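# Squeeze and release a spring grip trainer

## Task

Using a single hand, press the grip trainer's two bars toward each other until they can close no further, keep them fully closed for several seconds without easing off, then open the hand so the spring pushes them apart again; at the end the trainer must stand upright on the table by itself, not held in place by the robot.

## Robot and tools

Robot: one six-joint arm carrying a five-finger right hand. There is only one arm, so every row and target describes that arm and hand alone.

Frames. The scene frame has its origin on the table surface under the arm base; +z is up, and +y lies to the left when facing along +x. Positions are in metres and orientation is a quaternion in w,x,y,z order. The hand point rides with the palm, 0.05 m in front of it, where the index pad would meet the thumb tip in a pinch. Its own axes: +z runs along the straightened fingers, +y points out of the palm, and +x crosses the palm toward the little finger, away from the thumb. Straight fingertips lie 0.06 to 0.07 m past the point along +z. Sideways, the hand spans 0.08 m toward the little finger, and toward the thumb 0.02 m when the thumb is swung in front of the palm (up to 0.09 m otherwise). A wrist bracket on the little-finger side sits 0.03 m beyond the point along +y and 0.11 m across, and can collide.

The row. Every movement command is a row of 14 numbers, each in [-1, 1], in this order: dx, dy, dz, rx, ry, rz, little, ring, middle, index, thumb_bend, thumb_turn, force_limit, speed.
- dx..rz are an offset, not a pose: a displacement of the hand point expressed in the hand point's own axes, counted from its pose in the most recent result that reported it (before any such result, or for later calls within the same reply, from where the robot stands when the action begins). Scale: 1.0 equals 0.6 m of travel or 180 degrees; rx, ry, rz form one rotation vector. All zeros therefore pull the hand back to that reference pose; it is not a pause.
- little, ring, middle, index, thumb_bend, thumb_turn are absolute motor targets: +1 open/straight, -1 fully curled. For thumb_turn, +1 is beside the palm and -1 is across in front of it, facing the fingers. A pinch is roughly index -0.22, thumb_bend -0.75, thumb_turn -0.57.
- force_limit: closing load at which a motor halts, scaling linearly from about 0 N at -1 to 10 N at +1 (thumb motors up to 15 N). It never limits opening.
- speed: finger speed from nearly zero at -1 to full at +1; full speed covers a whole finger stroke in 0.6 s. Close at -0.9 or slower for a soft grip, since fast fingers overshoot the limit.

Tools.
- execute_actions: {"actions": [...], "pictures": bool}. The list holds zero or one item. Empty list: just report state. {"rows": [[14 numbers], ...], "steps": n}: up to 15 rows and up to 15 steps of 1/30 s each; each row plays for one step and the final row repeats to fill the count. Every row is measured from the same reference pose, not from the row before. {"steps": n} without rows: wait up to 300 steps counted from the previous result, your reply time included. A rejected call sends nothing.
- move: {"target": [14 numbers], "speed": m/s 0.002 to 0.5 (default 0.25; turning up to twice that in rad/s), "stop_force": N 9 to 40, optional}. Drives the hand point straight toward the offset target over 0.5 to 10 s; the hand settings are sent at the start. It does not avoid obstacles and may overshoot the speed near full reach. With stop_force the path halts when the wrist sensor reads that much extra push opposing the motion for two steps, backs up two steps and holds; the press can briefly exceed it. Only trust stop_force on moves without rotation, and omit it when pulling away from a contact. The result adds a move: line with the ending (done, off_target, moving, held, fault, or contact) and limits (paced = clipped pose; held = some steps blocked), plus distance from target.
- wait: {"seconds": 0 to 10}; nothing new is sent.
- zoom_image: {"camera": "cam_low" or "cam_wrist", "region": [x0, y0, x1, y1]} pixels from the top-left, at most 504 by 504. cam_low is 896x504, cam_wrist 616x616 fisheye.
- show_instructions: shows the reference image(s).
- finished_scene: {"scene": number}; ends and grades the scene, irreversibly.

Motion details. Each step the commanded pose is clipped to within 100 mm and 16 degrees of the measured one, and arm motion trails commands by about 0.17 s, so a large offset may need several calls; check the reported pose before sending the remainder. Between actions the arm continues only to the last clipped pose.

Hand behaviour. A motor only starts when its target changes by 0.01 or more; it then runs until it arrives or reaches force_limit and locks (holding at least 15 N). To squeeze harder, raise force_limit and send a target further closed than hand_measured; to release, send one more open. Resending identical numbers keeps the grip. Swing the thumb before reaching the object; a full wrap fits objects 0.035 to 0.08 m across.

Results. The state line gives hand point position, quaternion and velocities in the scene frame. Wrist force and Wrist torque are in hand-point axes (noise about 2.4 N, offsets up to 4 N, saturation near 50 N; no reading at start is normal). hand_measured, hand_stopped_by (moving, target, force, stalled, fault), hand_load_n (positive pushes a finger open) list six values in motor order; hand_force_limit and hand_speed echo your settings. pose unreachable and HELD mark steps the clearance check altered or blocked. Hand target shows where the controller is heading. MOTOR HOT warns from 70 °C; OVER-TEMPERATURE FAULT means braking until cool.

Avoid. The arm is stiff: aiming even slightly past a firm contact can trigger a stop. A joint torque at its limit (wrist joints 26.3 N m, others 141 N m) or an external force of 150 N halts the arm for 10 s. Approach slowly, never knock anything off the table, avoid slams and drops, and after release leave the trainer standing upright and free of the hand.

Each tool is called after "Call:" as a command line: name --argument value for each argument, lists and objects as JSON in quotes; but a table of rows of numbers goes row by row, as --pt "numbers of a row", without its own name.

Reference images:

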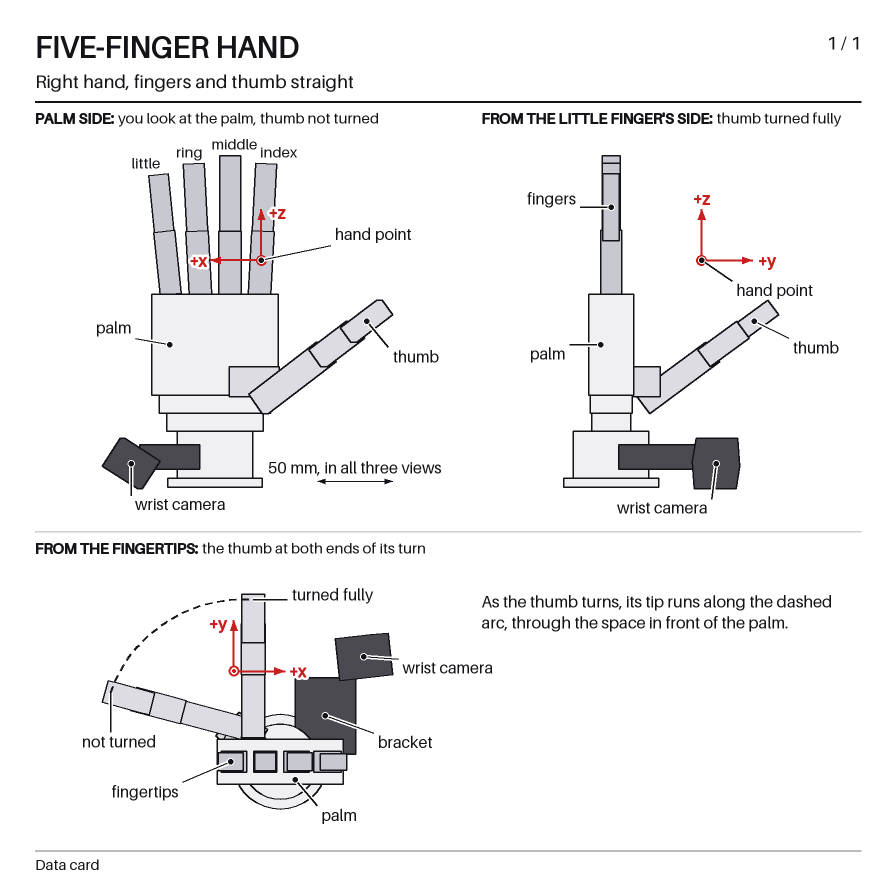

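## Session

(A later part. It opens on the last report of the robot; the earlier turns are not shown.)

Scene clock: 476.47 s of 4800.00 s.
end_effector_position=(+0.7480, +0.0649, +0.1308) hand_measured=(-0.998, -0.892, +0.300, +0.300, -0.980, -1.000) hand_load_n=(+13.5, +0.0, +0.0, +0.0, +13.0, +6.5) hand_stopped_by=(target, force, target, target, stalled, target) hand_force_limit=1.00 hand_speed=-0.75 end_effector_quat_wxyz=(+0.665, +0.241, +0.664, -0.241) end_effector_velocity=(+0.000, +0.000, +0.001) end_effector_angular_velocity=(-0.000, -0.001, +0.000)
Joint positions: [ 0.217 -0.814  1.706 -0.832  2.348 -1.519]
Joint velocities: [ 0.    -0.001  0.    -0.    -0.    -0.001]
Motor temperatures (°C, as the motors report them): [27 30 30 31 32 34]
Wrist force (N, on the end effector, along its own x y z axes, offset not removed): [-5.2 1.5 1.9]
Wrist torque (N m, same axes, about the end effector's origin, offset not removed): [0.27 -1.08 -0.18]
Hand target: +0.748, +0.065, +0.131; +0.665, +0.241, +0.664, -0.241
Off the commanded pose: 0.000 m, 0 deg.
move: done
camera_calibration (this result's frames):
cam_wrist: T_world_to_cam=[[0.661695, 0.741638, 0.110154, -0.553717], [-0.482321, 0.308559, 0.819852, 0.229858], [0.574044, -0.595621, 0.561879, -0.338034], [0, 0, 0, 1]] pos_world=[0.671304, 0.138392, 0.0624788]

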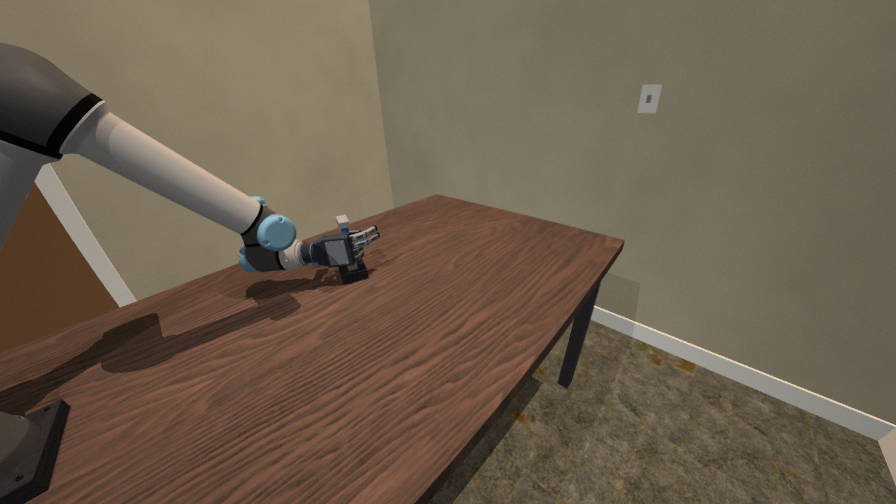

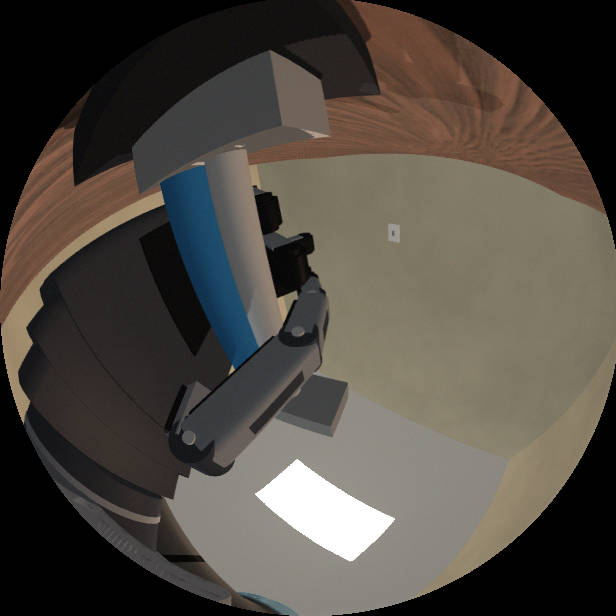

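Much more closed. Add the ring finger.

Call:
move --target '[0,0,0,0,0,0,-1,-0.99,0.3,0.3,-1,-1,1,-0.75]'

Call:
move --target '[0,0,0,0,0,0,-1,-1,0.3,0.3,-0.99,-1,1,-0.75]'

Call:
zoom_image --camera "cam_wrist" --region '[100, 60, 380, 340]'

Call:
zoom_image --camera "cam_low" --region '[310, 200, 390, 290]'

Scene clock: 484.43 s of 4800.00 s.
end_effector_position=(+0.7480, +0.0649, +0.1308) hand_measured=(-0.998, -0.942, +0.300, +0.300, -0.980, -1.000) hand_load_n=(+11.5, +10.5, +0.0, +0.0, +12.0, +6.0) hand_stopped_by=(target, force, target, target, stalled, target) hand_force_limit=1.00 hand_speed=-0.75 end_effector_quat_wxyz=(+0.665, +0.241, +0.664, -0.241) end_effector_velocity=(-0.000, -0.000, -0.000) end_effector_angular_velocity=(-0.002, +0.002, -0.000)
Joint positions: [ 0.217 -0.814  1.706 -0.832  2.348 -1.519]
Joint velocities: [-0.    -0.     0.     0.     0.    -0.002]
Motor temperatures (°C, as the motors report them): [27 30 30 31 32 34]
Wrist force (N, on the end effector, along its own x y z axes, offset not removed): [-8.9 3.1 6.0]
Wrist torque (N m, same axes, about the end effector's origin, offset not removed): [0.32 -0.59 -0.17]
Hand target: +0.748, +0.065, +0.131; +0.665, +0.241, +0.664, -0.241
Off the commanded pose: 0.000 m, 0 deg.
After step 90, 4.27 s passed at rest.
move: done
camera_calibration (this result's frames):
cam_wrist: T_world_to_cam=[[0.661695, 0.741638, 0.110154, -0.553717], [-0.482321, 0.308559, 0.819852, 0.229858], [0.574044, -0.595621, 0.561879, -0.338034], [0, 0, 0, 1]] pos_world=[0.671304, 0.138392, 0.0624789]

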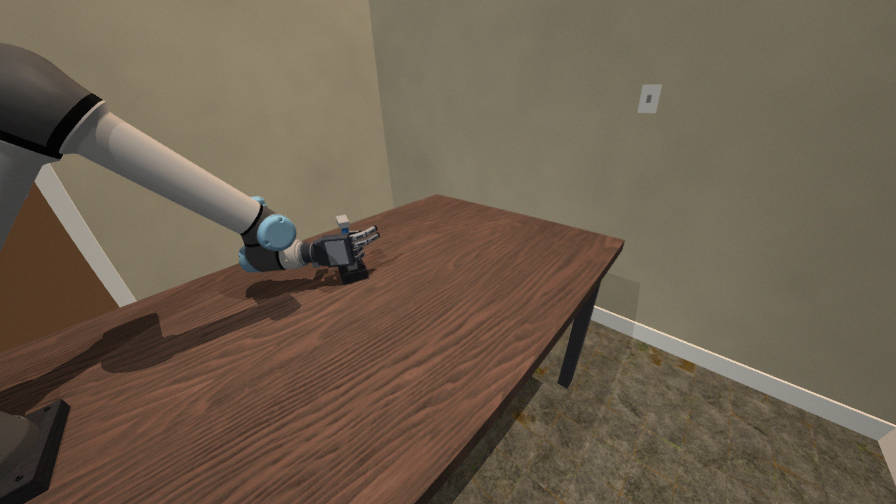

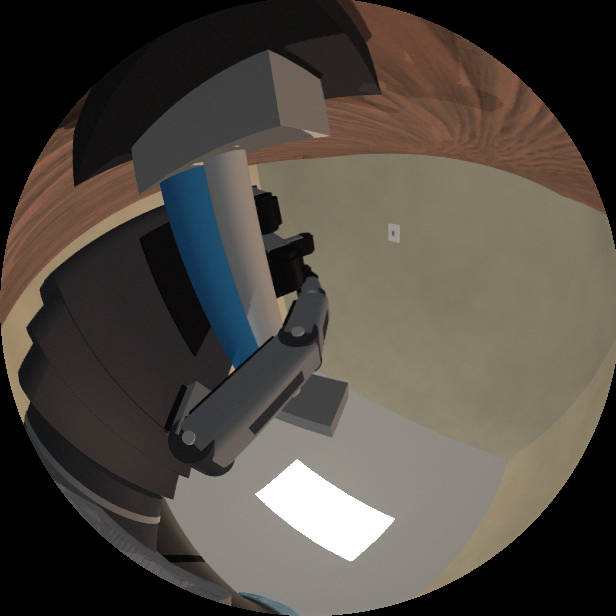

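Scene clock: 484.93 s of 4800.00 s.
end_effector_position=(+0.7480, +0.0649, +0.1308) hand_measured=(-0.998, -0.942, +0.300, +0.300, -0.974, -1.000) hand_load_n=(+11.5, +11.0, +0.0, +0.0, +11.5, +6.0) hand_stopped_by=(target, force, target, target, stalled, target) hand_force_limit=1.00 hand_speed=-0.75 end_effector_quat_wxyz=(+0.665, +0.241, +0.664, -0.241) end_effector_velocity=(+0.000, -0.000, +0.001) end_effector_angular_velocity=(-0.000, -0.001, -0.000)
Joint positions: [ 0.217 -0.814  1.706 -0.832  2.348 -1.519]
Joint velocities: [-0.    -0.    -0.001 -0.    -0.    -0.   ]
Motor temperatures (°C, as the motors report them): [27 30 30 31 32 34]
Wrist force (N, on the end effector, along its own x y z axes, offset not removed): [-4.4 0.6 6.1]
Wrist torque (N m, same axes, about the end effector's origin, offset not removed): [-0.08 -1.23 -0.07]
Hand target: +0.748, +0.065, +0.131; +0.665, +0.241, +0.664, -0.241
Off the commanded pose: 0.000 m, 0 deg.
move: done
camera_calibration (this result's frames):
cam_wrist: T_world_to_cam=[[0.661695, 0.741637, 0.110154, -0.553717], [-0.482321, 0.308559, 0.819852, 0.229858], [0.574044, -0.595622, 0.561879, -0.338034], [0, 0, 0, 1]] pos_world=[0.671304, 0.138392, 0.062479]

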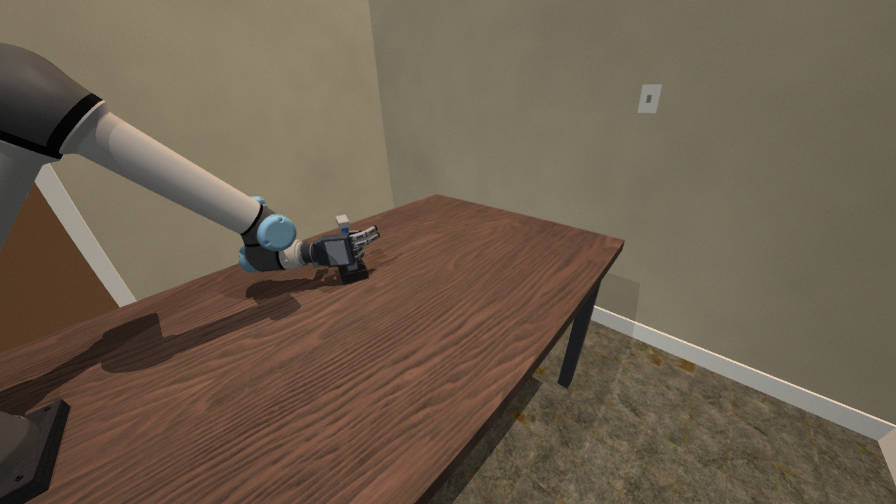

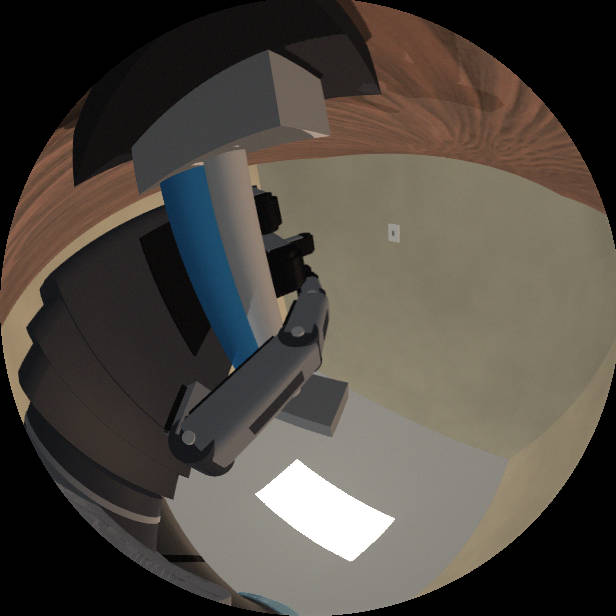

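Region (100, 60, 380, 340) of cam_wrist's 616x616 image, scaled by 1.800, with more detail than that image has.

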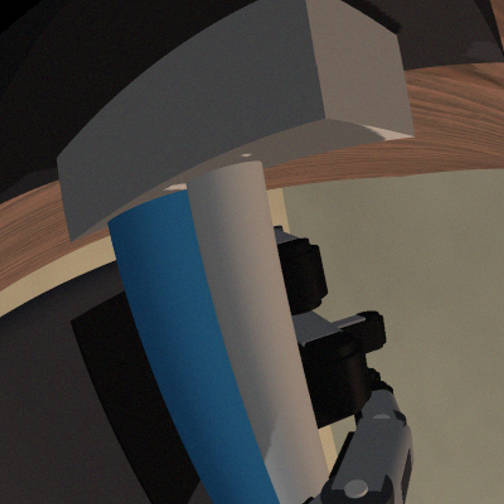

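Region (310, 200, 390, 290) of cam_low's 896x504 image, scaled by 5.600, with more detail than that image has.

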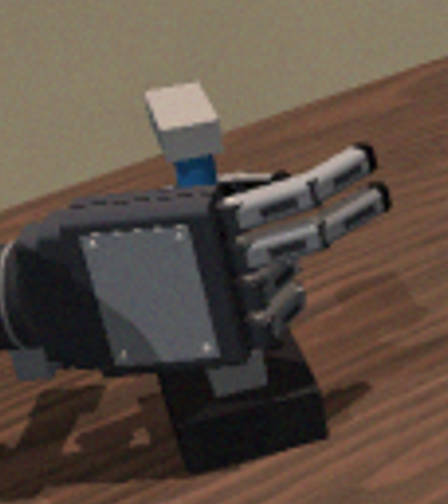

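Call:
move --target '[0,0,0,0,0,0,1,1,1,1,1,-1,1,-0.6]'

Call:
move --target '[0,-0.012,-0.22,0,0,0,1,1,1,1,1,-1,1,-0.6]' --speed 0.07

Scene clock: 501.97 s of 4800.00 s.
end_effector_position=(+0.7480, +0.0649, +0.1308) hand_measured=(+1.000, +1.000, +1.000, +1.000, +1.000, -1.000) hand_load_n=(+0.0, +0.0, +0.0, +0.0, +0.0, +0.0) hand_stopped_by=(target, target, target, target, target, target) hand_force_limit=1.00 hand_speed=-0.60 end_effector_quat_wxyz=(+0.665, +0.241, +0.664, -0.241) end_effector_velocity=(+0.000, +0.000, +0.001) end_effector_angular_velocity=(+0.000, -0.001, +0.000)
Joint positions: [ 0.217 -0.814  1.706 -0.832  2.348 -1.519]
Joint velocities: [ 0.    -0.    -0.    -0.001 -0.     0.   ]
Motor temperatures (°C, as the motors report them): [27 30 30 31 32 34]
Wrist force (N, on the end effector, along its own x y z axes, offset not removed): [-0.6 2.0 -0.5]
Wrist torque (N m, same axes, about the end effector's origin, offset not removed): [0.26 0.08 -0.14]
Hand target: +0.748, +0.065, +0.131; +0.665, +0.241, +0.664, -0.241
Off the commanded pose: 0.000 m, 0 deg.
After step 90, 9.07 s passed at rest.
move: done
camera_calibration (this result's frames):
cam_wrist: T_world_to_cam=[[0.661695, 0.741638, 0.110149, -0.553717], [-0.482316, 0.30856, 0.819855, 0.229856], [0.574048, -0.595621, 0.561876, -0.338035], [0, 0, 0, 1]] pos_world=[0.671303, 0.138392, 0.0624766]

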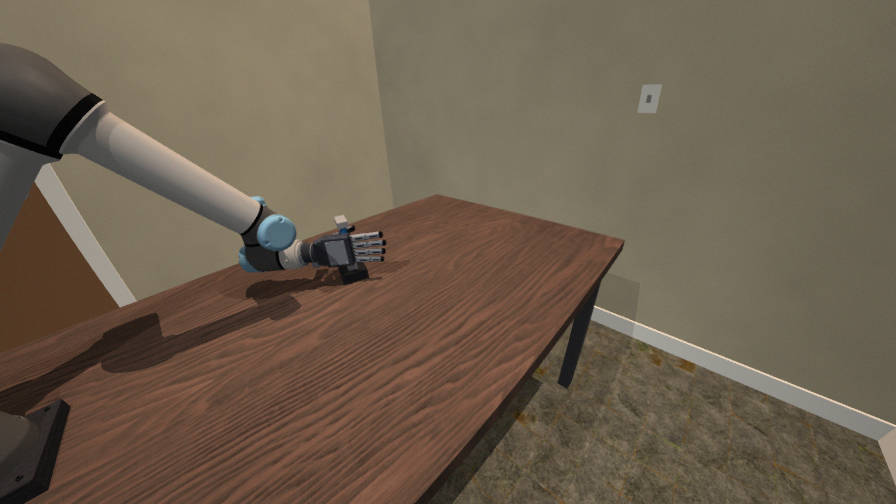

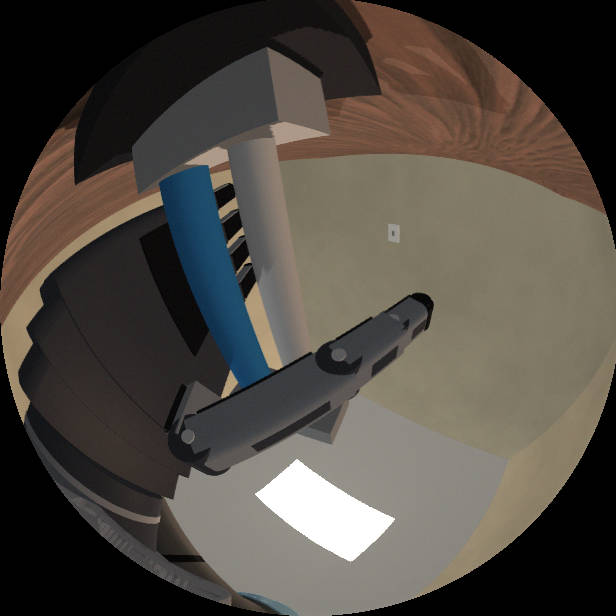

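Scene clock: 504.33 s of 4800.00 s.
end_effector_position=(+0.6423, +0.1440, +0.1308) hand_measured=(+1.000, +1.000, +1.000, +1.000, +1.000, -1.000) hand_load_n=(+0.0, +0.0, +0.0, +0.0, +0.0, +0.0) hand_stopped_by=(target, target, target, target, target, target) hand_force_limit=1.00 hand_speed=-0.60 end_effector_quat_wxyz=(+0.665, +0.241, +0.664, -0.241) end_effector_velocity=(-0.002, +0.001, -0.000) end_effector_angular_velocity=(-0.000, +0.000, -0.000)
Joint positions: [ 0.411 -0.914  1.902 -0.912  2.541 -1.498]
Joint velocities: [ 0.004 -0.002  0.004 -0.001  0.004  0.   ]
Motor temperatures (°C, as the motors report them): [27 30 30 31 32 34]
Wrist force (N, on the end effector, along its own x y z axes, offset not removed): [2.2 -2.4 -2.6]
Wrist torque (N m, same axes, about the end effector's origin, offset not removed): [-0.19 -0.40 -0.03]
Hand target: +0.642, +0.144, +0.131; +0.665, +0.241, +0.664, -0.241
Off the commanded pose: 0.000 m, 0 deg.
move: done
camera_calibration (this result's frames):
cam_wrist: T_world_to_cam=[[0.661689, 0.741635, 0.110203, -0.5424], [-0.482304, 0.308482, 0.819891, 0.154479], [0.574064, -0.595665, 0.561813, -0.23028], [0, 0, 0, 1]] pos_world=[0.565601, 0.217439, 0.0624923]

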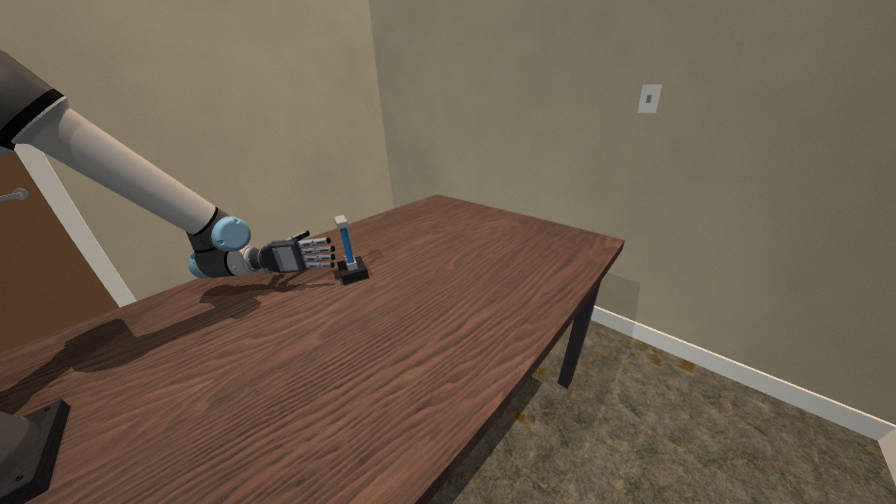

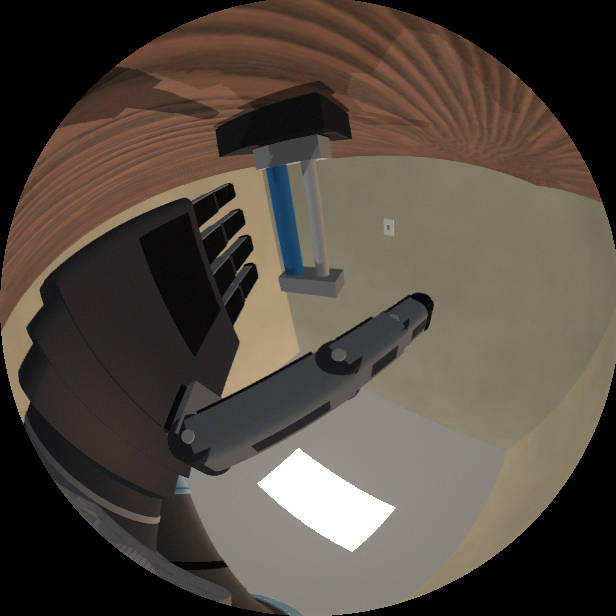

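Call:
move --target '[0,-0.038,0.021,-0.1,0,0,1,1,1,1,1,-1,1,-0.6]' --speed 0.1

Call:
move --target '[0,0.004,0.2,0,0,0,1,1,1,1,1,-1,1,-0.6]' --speed 0.06

Scene clock: 521.80 s of 4800.00 s.
end_effector_position=(+0.6374, +0.1184, +0.1309) hand_measured=(+1.000, +1.000, +1.000, +1.000, +1.000, -1.000) hand_load_n=(+0.0, +0.0, +0.0, +0.0, +0.0, +0.0) hand_stopped_by=(target, target, target, target, target, target) hand_force_limit=1.00 hand_speed=-0.60 end_effector_quat_wxyz=(+0.694, +0.135, +0.694, -0.135) end_effector_velocity=(+0.000, -0.001, +0.000) end_effector_angular_velocity=(-0.000, -0.002, +0.016)
Joint positions: [ 0.188 -1.01   2.131 -1.08   2.007 -1.531]
Joint velocities: [-0.014 -0.003  0.007 -0.008 -0.03  -0.001]
Motor temperatures (°C, as the motors report them): [27 30 30 31 32 34]
Wrist force (N, on the end effector, along its own x y z axes, offset not removed): [-5.1 1.2 1.4]
Wrist torque (N m, same axes, about the end effector's origin, offset not removed): [-0.06 0.62 -0.24]
Hand target: +0.637, +0.118, +0.131; +0.695, +0.134, +0.694, -0.134
Off the commanded pose: 0.000 m, 0 deg.
After step 90, 12.50 s passed at rest.
move: done
camera_calibration (this result's frames):
cam_wrist: T_world_to_cam=[[0.401875, 0.909071, 0.109935, -0.374408], [-0.553976, 0.145774, 0.819671, 0.224884], [0.729114, -0.390307, 0.562186, -0.36591], [0, 0, 0, 1]] pos_world=[0.541836, 0.164764, 0.0625393]

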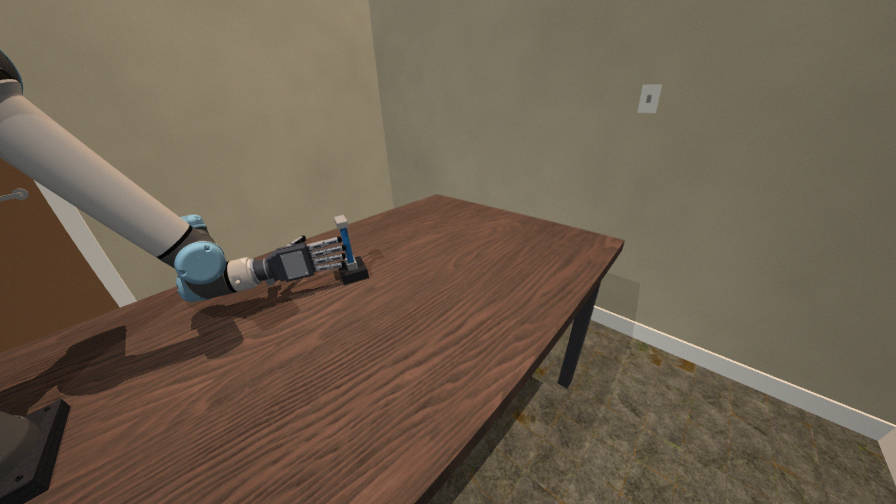

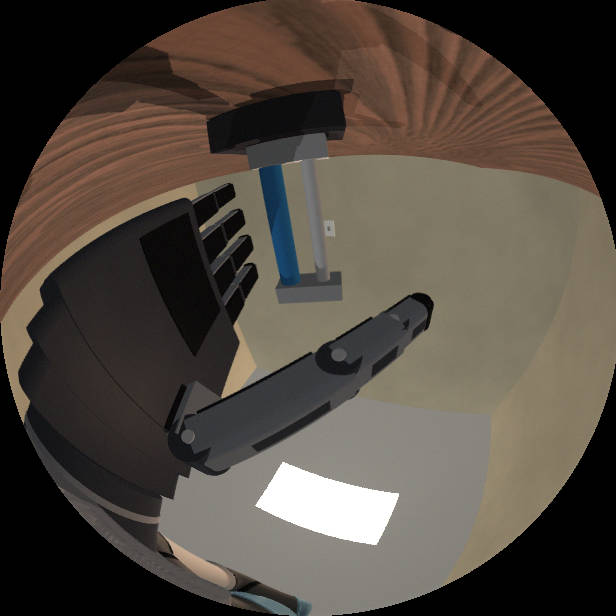

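Scene clock: 524.23 s of 4800.00 s.
end_effector_position=(+0.7493, +0.0758, +0.1308) hand_measured=(+1.000, +1.000, +1.000, +1.000, +1.000, -1.000) hand_load_n=(+0.0, +0.0, +0.0, +0.0, +0.0, +0.0) hand_stopped_by=(target, target, target, target, target, target) hand_force_limit=1.00 hand_speed=-0.60 end_effector_quat_wxyz=(+0.694, +0.135, +0.694, -0.135) end_effector_velocity=(+0.002, -0.001, +0.000) end_effector_angular_velocity=(+0.001, -0.001, -0.000)
Joint positions: [ 0.09  -0.872  1.842 -0.93   1.909 -1.535]
Joint velocities: [-0.001  0.003 -0.007  0.004 -0.001  0.001]
Motor temperatures (°C, as the motors report them): [27 30 30 31 32 34]
Wrist force (N, on the end effector, along its own x y z axes, offset not removed): [-1.4 -2.6 -2.4]
Wrist torque (N m, same axes, about the end effector's origin, offset not removed): [-0.24 0.12 -0.34]
Hand target: +0.750, +0.076, +0.131; +0.694, +0.135, +0.694, -0.135
Off the commanded pose: 0.000 m, 0 deg.
move: done
camera_calibration (this result's frames):
cam_wrist: T_world_to_cam=[[0.401871, 0.909078, 0.109893, -0.380564], [-0.553989, 0.145816, 0.819655, 0.293094], [0.729106, -0.390275, 0.562219, -0.464088], [0, 0, 0, 1]] pos_world=[0.653678, 0.122103, 0.0625041]

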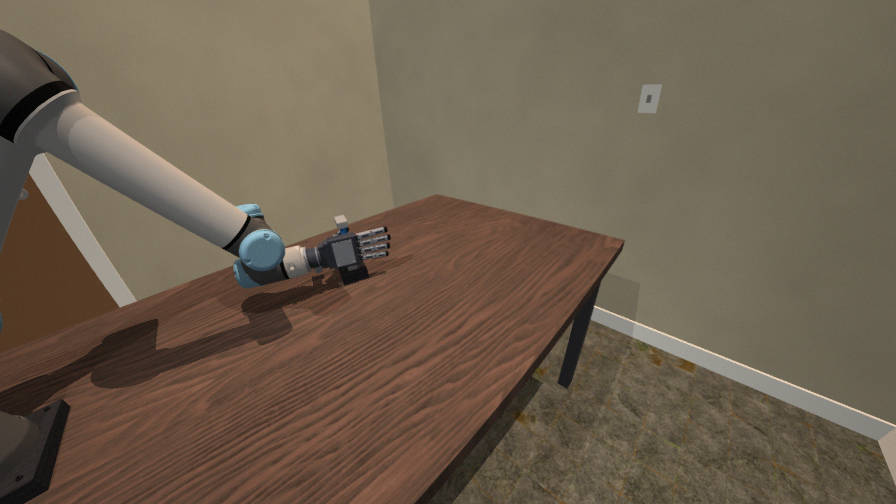

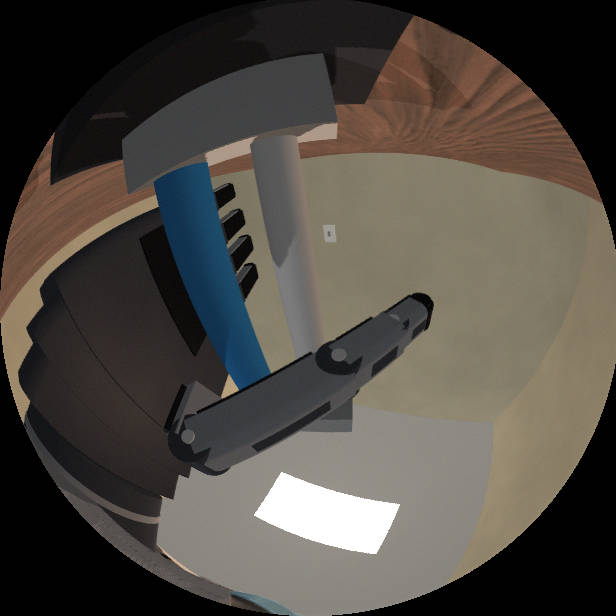

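Call:
move --target '[0,0.003,0,0,0,0,-0.7,-0.65,0.4,0.4,0.5,-1,-0.6,-0.5]' --speed 0.01

Call:
move --target '[0,0,0,0,0,0,-1,-1,0.4,0.4,-1,-1,1,-0.8]'

Call:
move --target '[0,0,0,0,0,0,-0.99,-0.99,0.4,0.4,-0.99,-1,1,-0.8]'

Call:
zoom_image --camera "cam_wrist" --region '[100, 60, 380, 340]'

Scene clock: 537.20 s of 4800.00 s.
end_effector_position=(+0.7499, +0.0775, +0.1308) hand_measured=(-0.700, -0.650, +0.400, +0.400, +0.500, -1.000) hand_load_n=(+0.0, +0.0, +0.0, +0.0, +0.5, +0.0) hand_stopped_by=(target, target, target, target, target, target) hand_force_limit=-0.60 hand_speed=-0.50 end_effector_quat_wxyz=(+0.694, +0.135, +0.694, -0.135) end_effector_velocity=(+0.000, +0.000, -0.000) end_effector_angular_velocity=(+0.001, -0.000, +0.000)
Joint positions: [ 0.094 -0.871  1.839 -0.928  1.913 -1.535]
Joint velocities: [ 0.     0.001 -0.001  0.    -0.     0.001]
Motor temperatures (°C, as the motors report them): [27 30 30 31 32 34]
Wrist force (N, on the end effector, along its own x y z axes, offset not removed): [-3.4 0.7 1.2]
Wrist torque (N m, same axes, about the end effector's origin, offset not removed): [-0.07 0.26 -0.30]
Hand target: +0.750, +0.077, +0.131; +0.694, +0.135, +0.694, -0.135
Off the commanded pose: 0.000 m, 0 deg.
After step 90, 7.63 s passed at rest.
move: done
camera_calibration (this result's frames):
cam_wrist: T_world_to_cam=[[0.40187, 0.909078, 0.109894, -0.382354], [-0.553989, 0.145814, 0.819655, 0.293223], [0.729106, -0.390275, 0.562218, -0.463927], [0, 0, 0, 1]] pos_world=[0.654352, 0.123774, 0.0625049]

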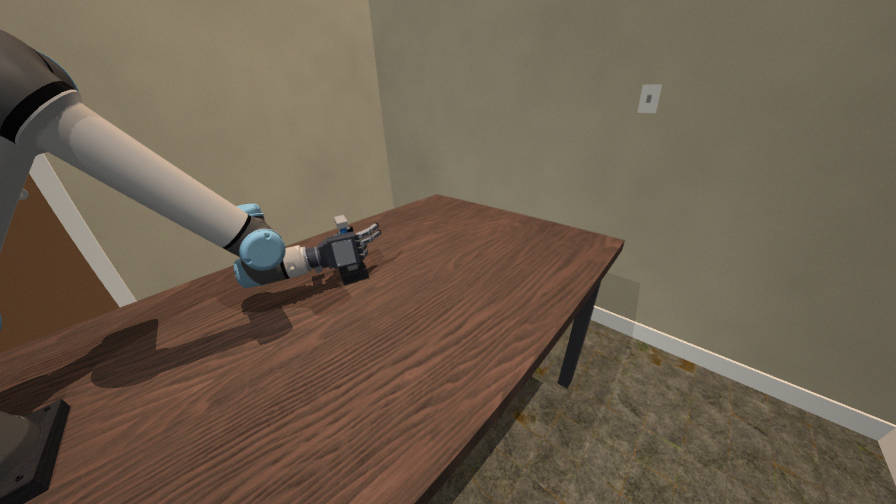

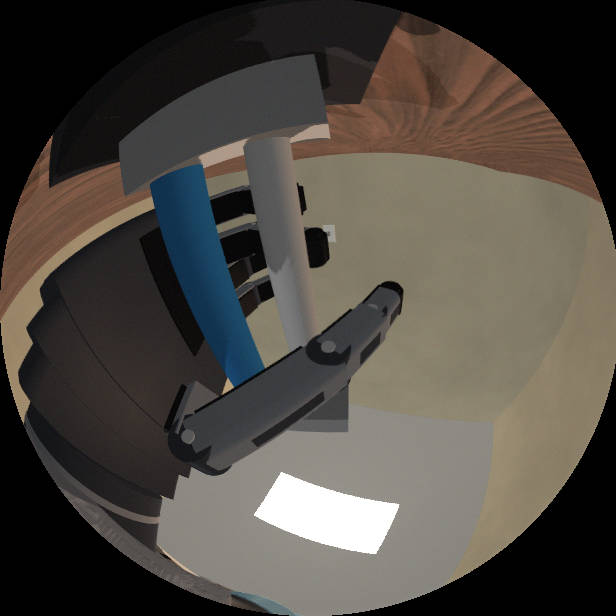

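Scene clock: 542.20 s of 4800.00 s.
end_effector_position=(+0.7499, +0.0775, +0.1308) hand_measured=(-1.000, -0.890, +0.400, +0.400, -0.518, -1.000) hand_load_n=(+7.5, +7.5, +0.0, +0.0, +13.5, +6.5) hand_stopped_by=(target, force, target, target, moving, target) hand_force_limit=1.00 hand_speed=-0.80 end_effector_quat_wxyz=(+0.694, +0.135, +0.694, -0.135) end_effector_velocity=(+0.000, -0.000, +0.000) end_effector_angular_velocity=(+0.001, -0.001, -0.000)
Joint positions: [ 0.094 -0.871  1.839 -0.928  1.913 -1.535]
Joint velocities: [-0.    -0.    -0.    -0.     0.     0.001]
Motor temperatures (°C, as the motors report them): [27 30 30 31 32 34]
Wrist force (N, on the end effector, along its own x y z axes, offset not removed): [-11.4 0.6 3.1]
Wrist torque (N m, same axes, about the end effector's origin, offset not removed): [-0.22 -0.13 -0.30]
Hand target: +0.750, +0.077, +0.131; +0.694, +0.135, +0.694, -0.135
Off the commanded pose: 0.000 m, 0 deg.
move: moving (no rest 5 s after the path's end)
camera_calibration (this result's frames):
cam_wrist: T_world_to_cam=[[0.401865, 0.90908, 0.109896, -0.382351], [-0.553984, 0.145806, 0.81966, 0.293226], [0.729113, -0.390273, 0.56221, -0.463927], [0, 0, 0, 1]] pos_world=[0.654352, 0.123776, 0.0624978]

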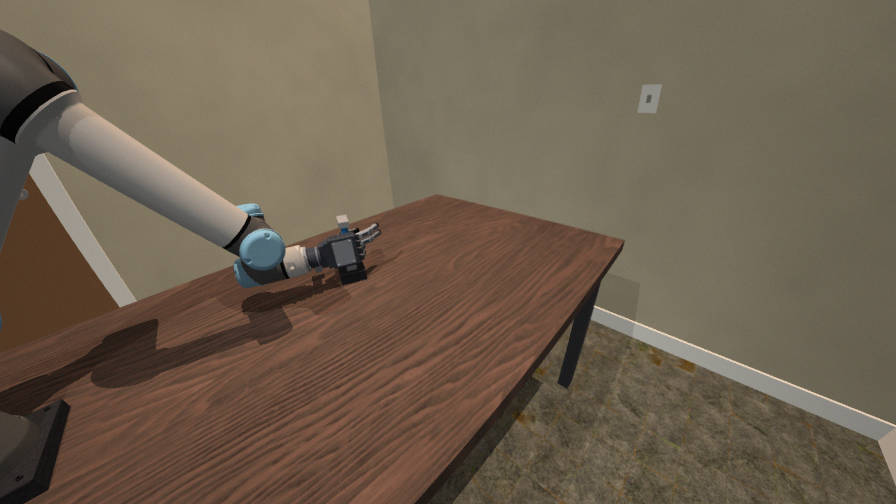

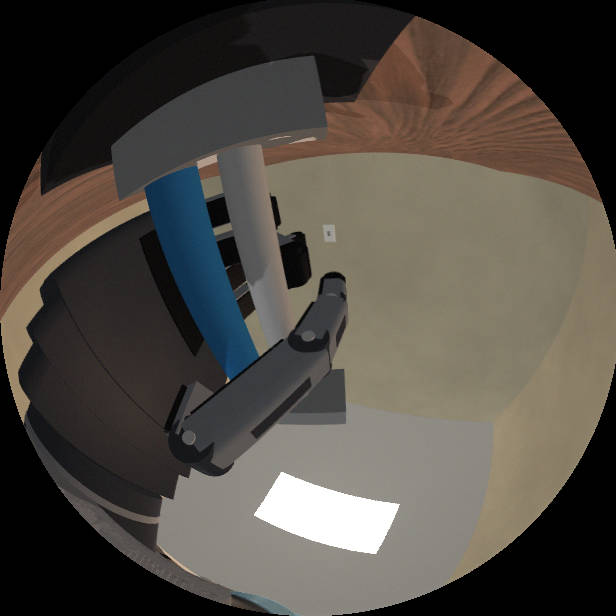

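Scene clock: 544.80 s of 4800.00 s.
end_effector_position=(+0.7499, +0.0775, +0.1308) hand_measured=(-0.988, -0.920, +0.400, +0.400, -0.934, -1.000) hand_load_n=(+7.5, +8.0, +0.0, +0.0, +14.5, +7.5) hand_stopped_by=(target, force, target, target, force, target) hand_force_limit=1.00 hand_speed=-0.80 end_effector_quat_wxyz=(+0.694, +0.135, +0.694, -0.135) end_effector_velocity=(-0.000, +0.000, -0.000) end_effector_angular_velocity=(+0.001, -0.000, +0.000)
Joint positions: [ 0.094 -0.871  1.839 -0.928  1.913 -1.535]
Joint velocities: [ 0.     0.     0.    -0.     0.     0.001]
Motor temperatures (°C, as the motors report them): [27 30 30 31 32 34]
Wrist force (N, on the end effector, along its own x y z axes, offset not removed): [-12.6 7.4 -0.1]
Wrist torque (N m, same axes, about the end effector's origin, offset not removed): [0.46 0.08 0.28]
Hand target: +0.750, +0.077, +0.131; +0.694, +0.135, +0.694, -0.135
Off the commanded pose: 0.000 m, 0 deg.
move: done
camera_calibration (this result's frames):
cam_wrist: T_world_to_cam=[[0.401862, 0.909081, 0.109903, -0.382352], [-0.554, 0.145806, 0.819649, 0.293226], [0.729103, -0.390272, 0.562225, -0.463929], [0, 0, 0, 1]] pos_world=[0.654352, 0.123776, 0.0625118]

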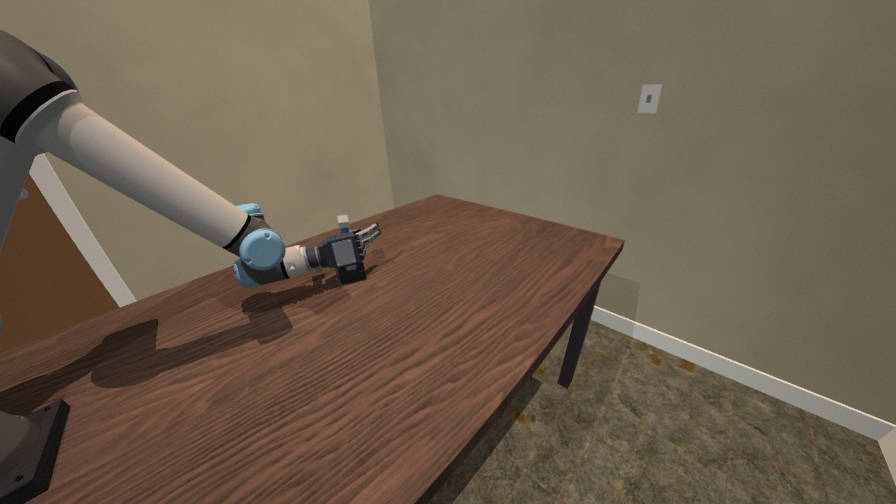

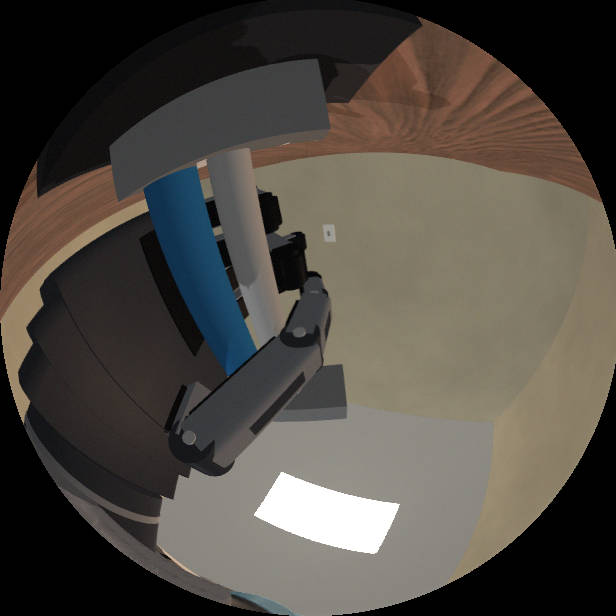

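Region (100, 60, 380, 340) of cam_wrist's 616x616 image, scaled by 1.800, with more detail than that image has.

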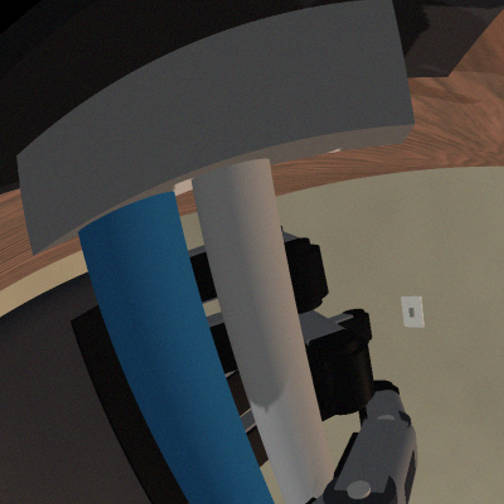

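Call:
move --target '[0,0,0,0,0,0,-1,-1,0.4,0.4,-1,-1,1,-0.8]'

Call:
move --target '[0,0,0,0,0,0,-1,-0.99,0.4,0.4,-0.99,-1,1,-0.8]'

Call:
zoom_image --camera "cam_wrist" --region '[100, 60, 380, 340]'

Scene clock: 552.67 s of 4800.00 s.
end_effector_position=(+0.7499, +0.0775, +0.1308) hand_measured=(-0.996, -0.926, +0.400, +0.400, -0.938, -1.000) hand_load_n=(+10.0, +10.5, +0.0, +0.0, +14.5, +7.5) hand_stopped_by=(force, force, target, target, force, target) hand_force_limit=1.00 hand_speed=-0.80 end_effector_quat_wxyz=(+0.694, +0.135, +0.694, -0.135) end_effector_velocity=(-0.000, +0.000, -0.001) end_effector_angular_velocity=(+0.000, +0.001, +0.000)
Joint positions: [ 0.094 -0.871  1.839 -0.928  1.913 -1.535]
Joint velocities: [-0.     0.     0.     0.001 -0.    -0.   ]
Motor temperatures (°C, as the motors report them): [27 30 30 31 32 34]
Wrist force (N, on the end effector, along its own x y z axes, offset not removed): [-13.0 6.5 3.0]
Wrist torque (N m, same axes, about the end effector's origin, offset not removed): [0.06 -0.14 0.20]
Hand target: +0.750, +0.077, +0.131; +0.694, +0.135, +0.694, -0.135
Off the commanded pose: 0.000 m, 0 deg.
After step 90, 4.17 s passed at rest.
move: done
camera_calibration (this result's frames):
cam_wrist: T_world_to_cam=[[0.401862, 0.909081, 0.109903, -0.382352], [-0.554, 0.145806, 0.819649, 0.293226], [0.729103, -0.390272, 0.562224, -0.463929], [0, 0, 0, 1]] pos_world=[0.654352, 0.123776, 0.0625118]

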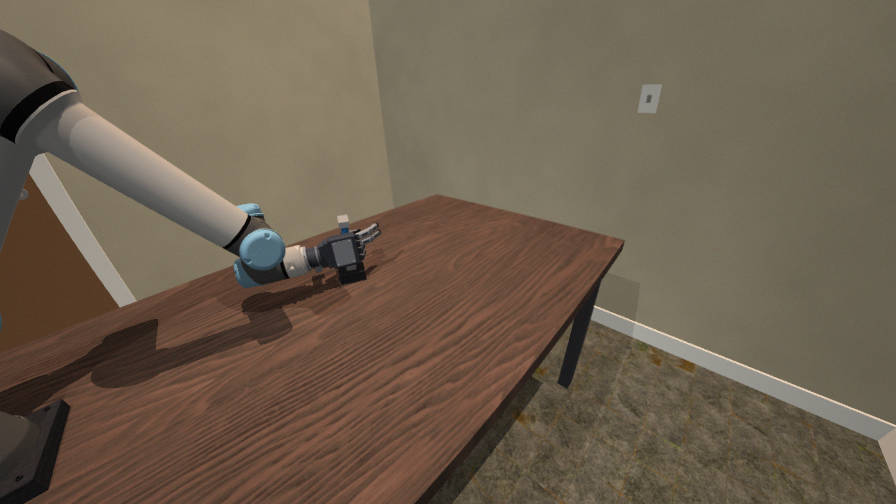

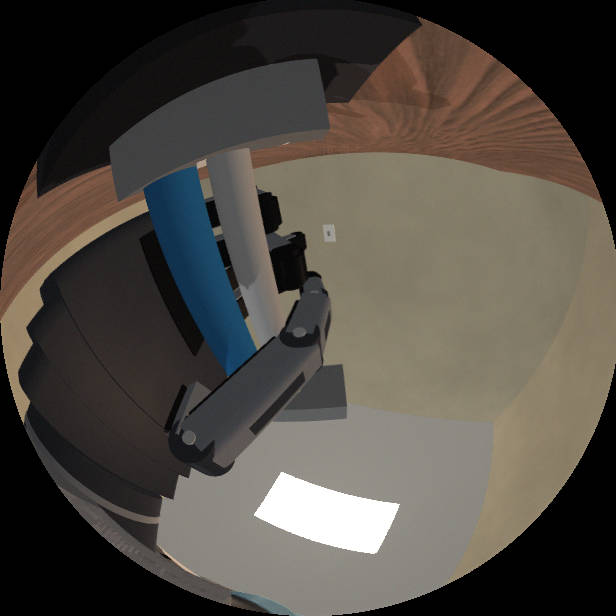

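Scene clock: 553.17 s of 4800.00 s.
end_effector_position=(+0.7499, +0.0775, +0.1308) hand_measured=(-0.996, -0.926, +0.400, +0.400, -0.936, -1.000) hand_load_n=(+10.0, +11.0, +0.0, +0.0, +14.5, +7.5) hand_stopped_by=(force, force, target, target, force, target) hand_force_limit=1.00 hand_speed=-0.80 end_effector_quat_wxyz=(+0.694, +0.135, +0.694, -0.135) end_effector_velocity=(-0.000, +0.000, +0.000) end_effector_angular_velocity=(+0.001, -0.000, +0.000)
Joint positions: [ 0.094 -0.871  1.839 -0.928  1.913 -1.535]
Joint velocities: [-0.    -0.     0.     0.    -0.     0.001]
Motor temperatures (°C, as the motors report them): [27 30 30 31 32 34]
Wrist force (N, on the end effector, along its own x y z axes, offset not removed): [-12.5 5.8 1.0]
Wrist torque (N m, same axes, about the end effector's origin, offset not removed): [-0.09 0.07 0.45]
Hand target: +0.750, +0.077, +0.131; +0.694, +0.135, +0.694, -0.135
Off the commanded pose: 0.000 m, 0 deg.
move: done
camera_calibration (this result's frames):
cam_wrist: T_world_to_cam=[[0.401862, 0.909081, 0.109903, -0.382352], [-0.554, 0.145806, 0.819649, 0.293226], [0.729103, -0.390272, 0.562225, -0.463929], [0, 0, 0, 1]] pos_world=[0.654352, 0.123776, 0.0625119]

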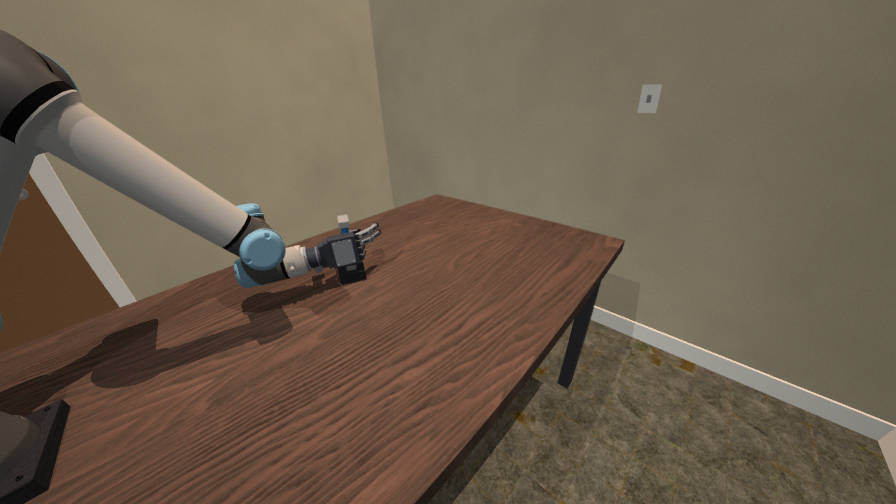

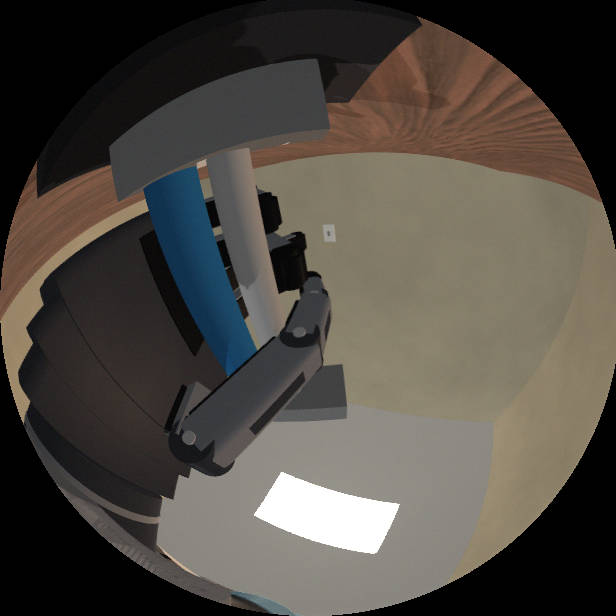

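Region (100, 60, 380, 340) of cam_wrist's 616x616 image, scaled by 1.800, with more detail than that image has.

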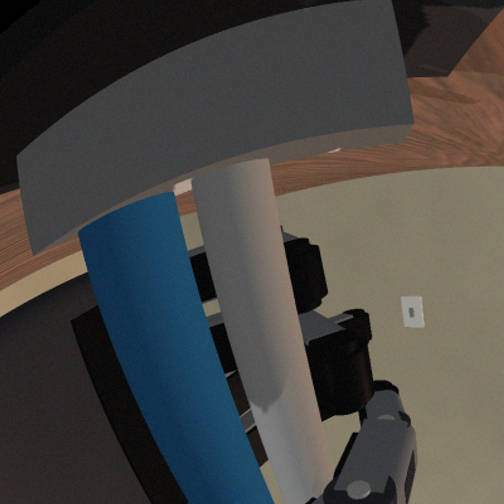

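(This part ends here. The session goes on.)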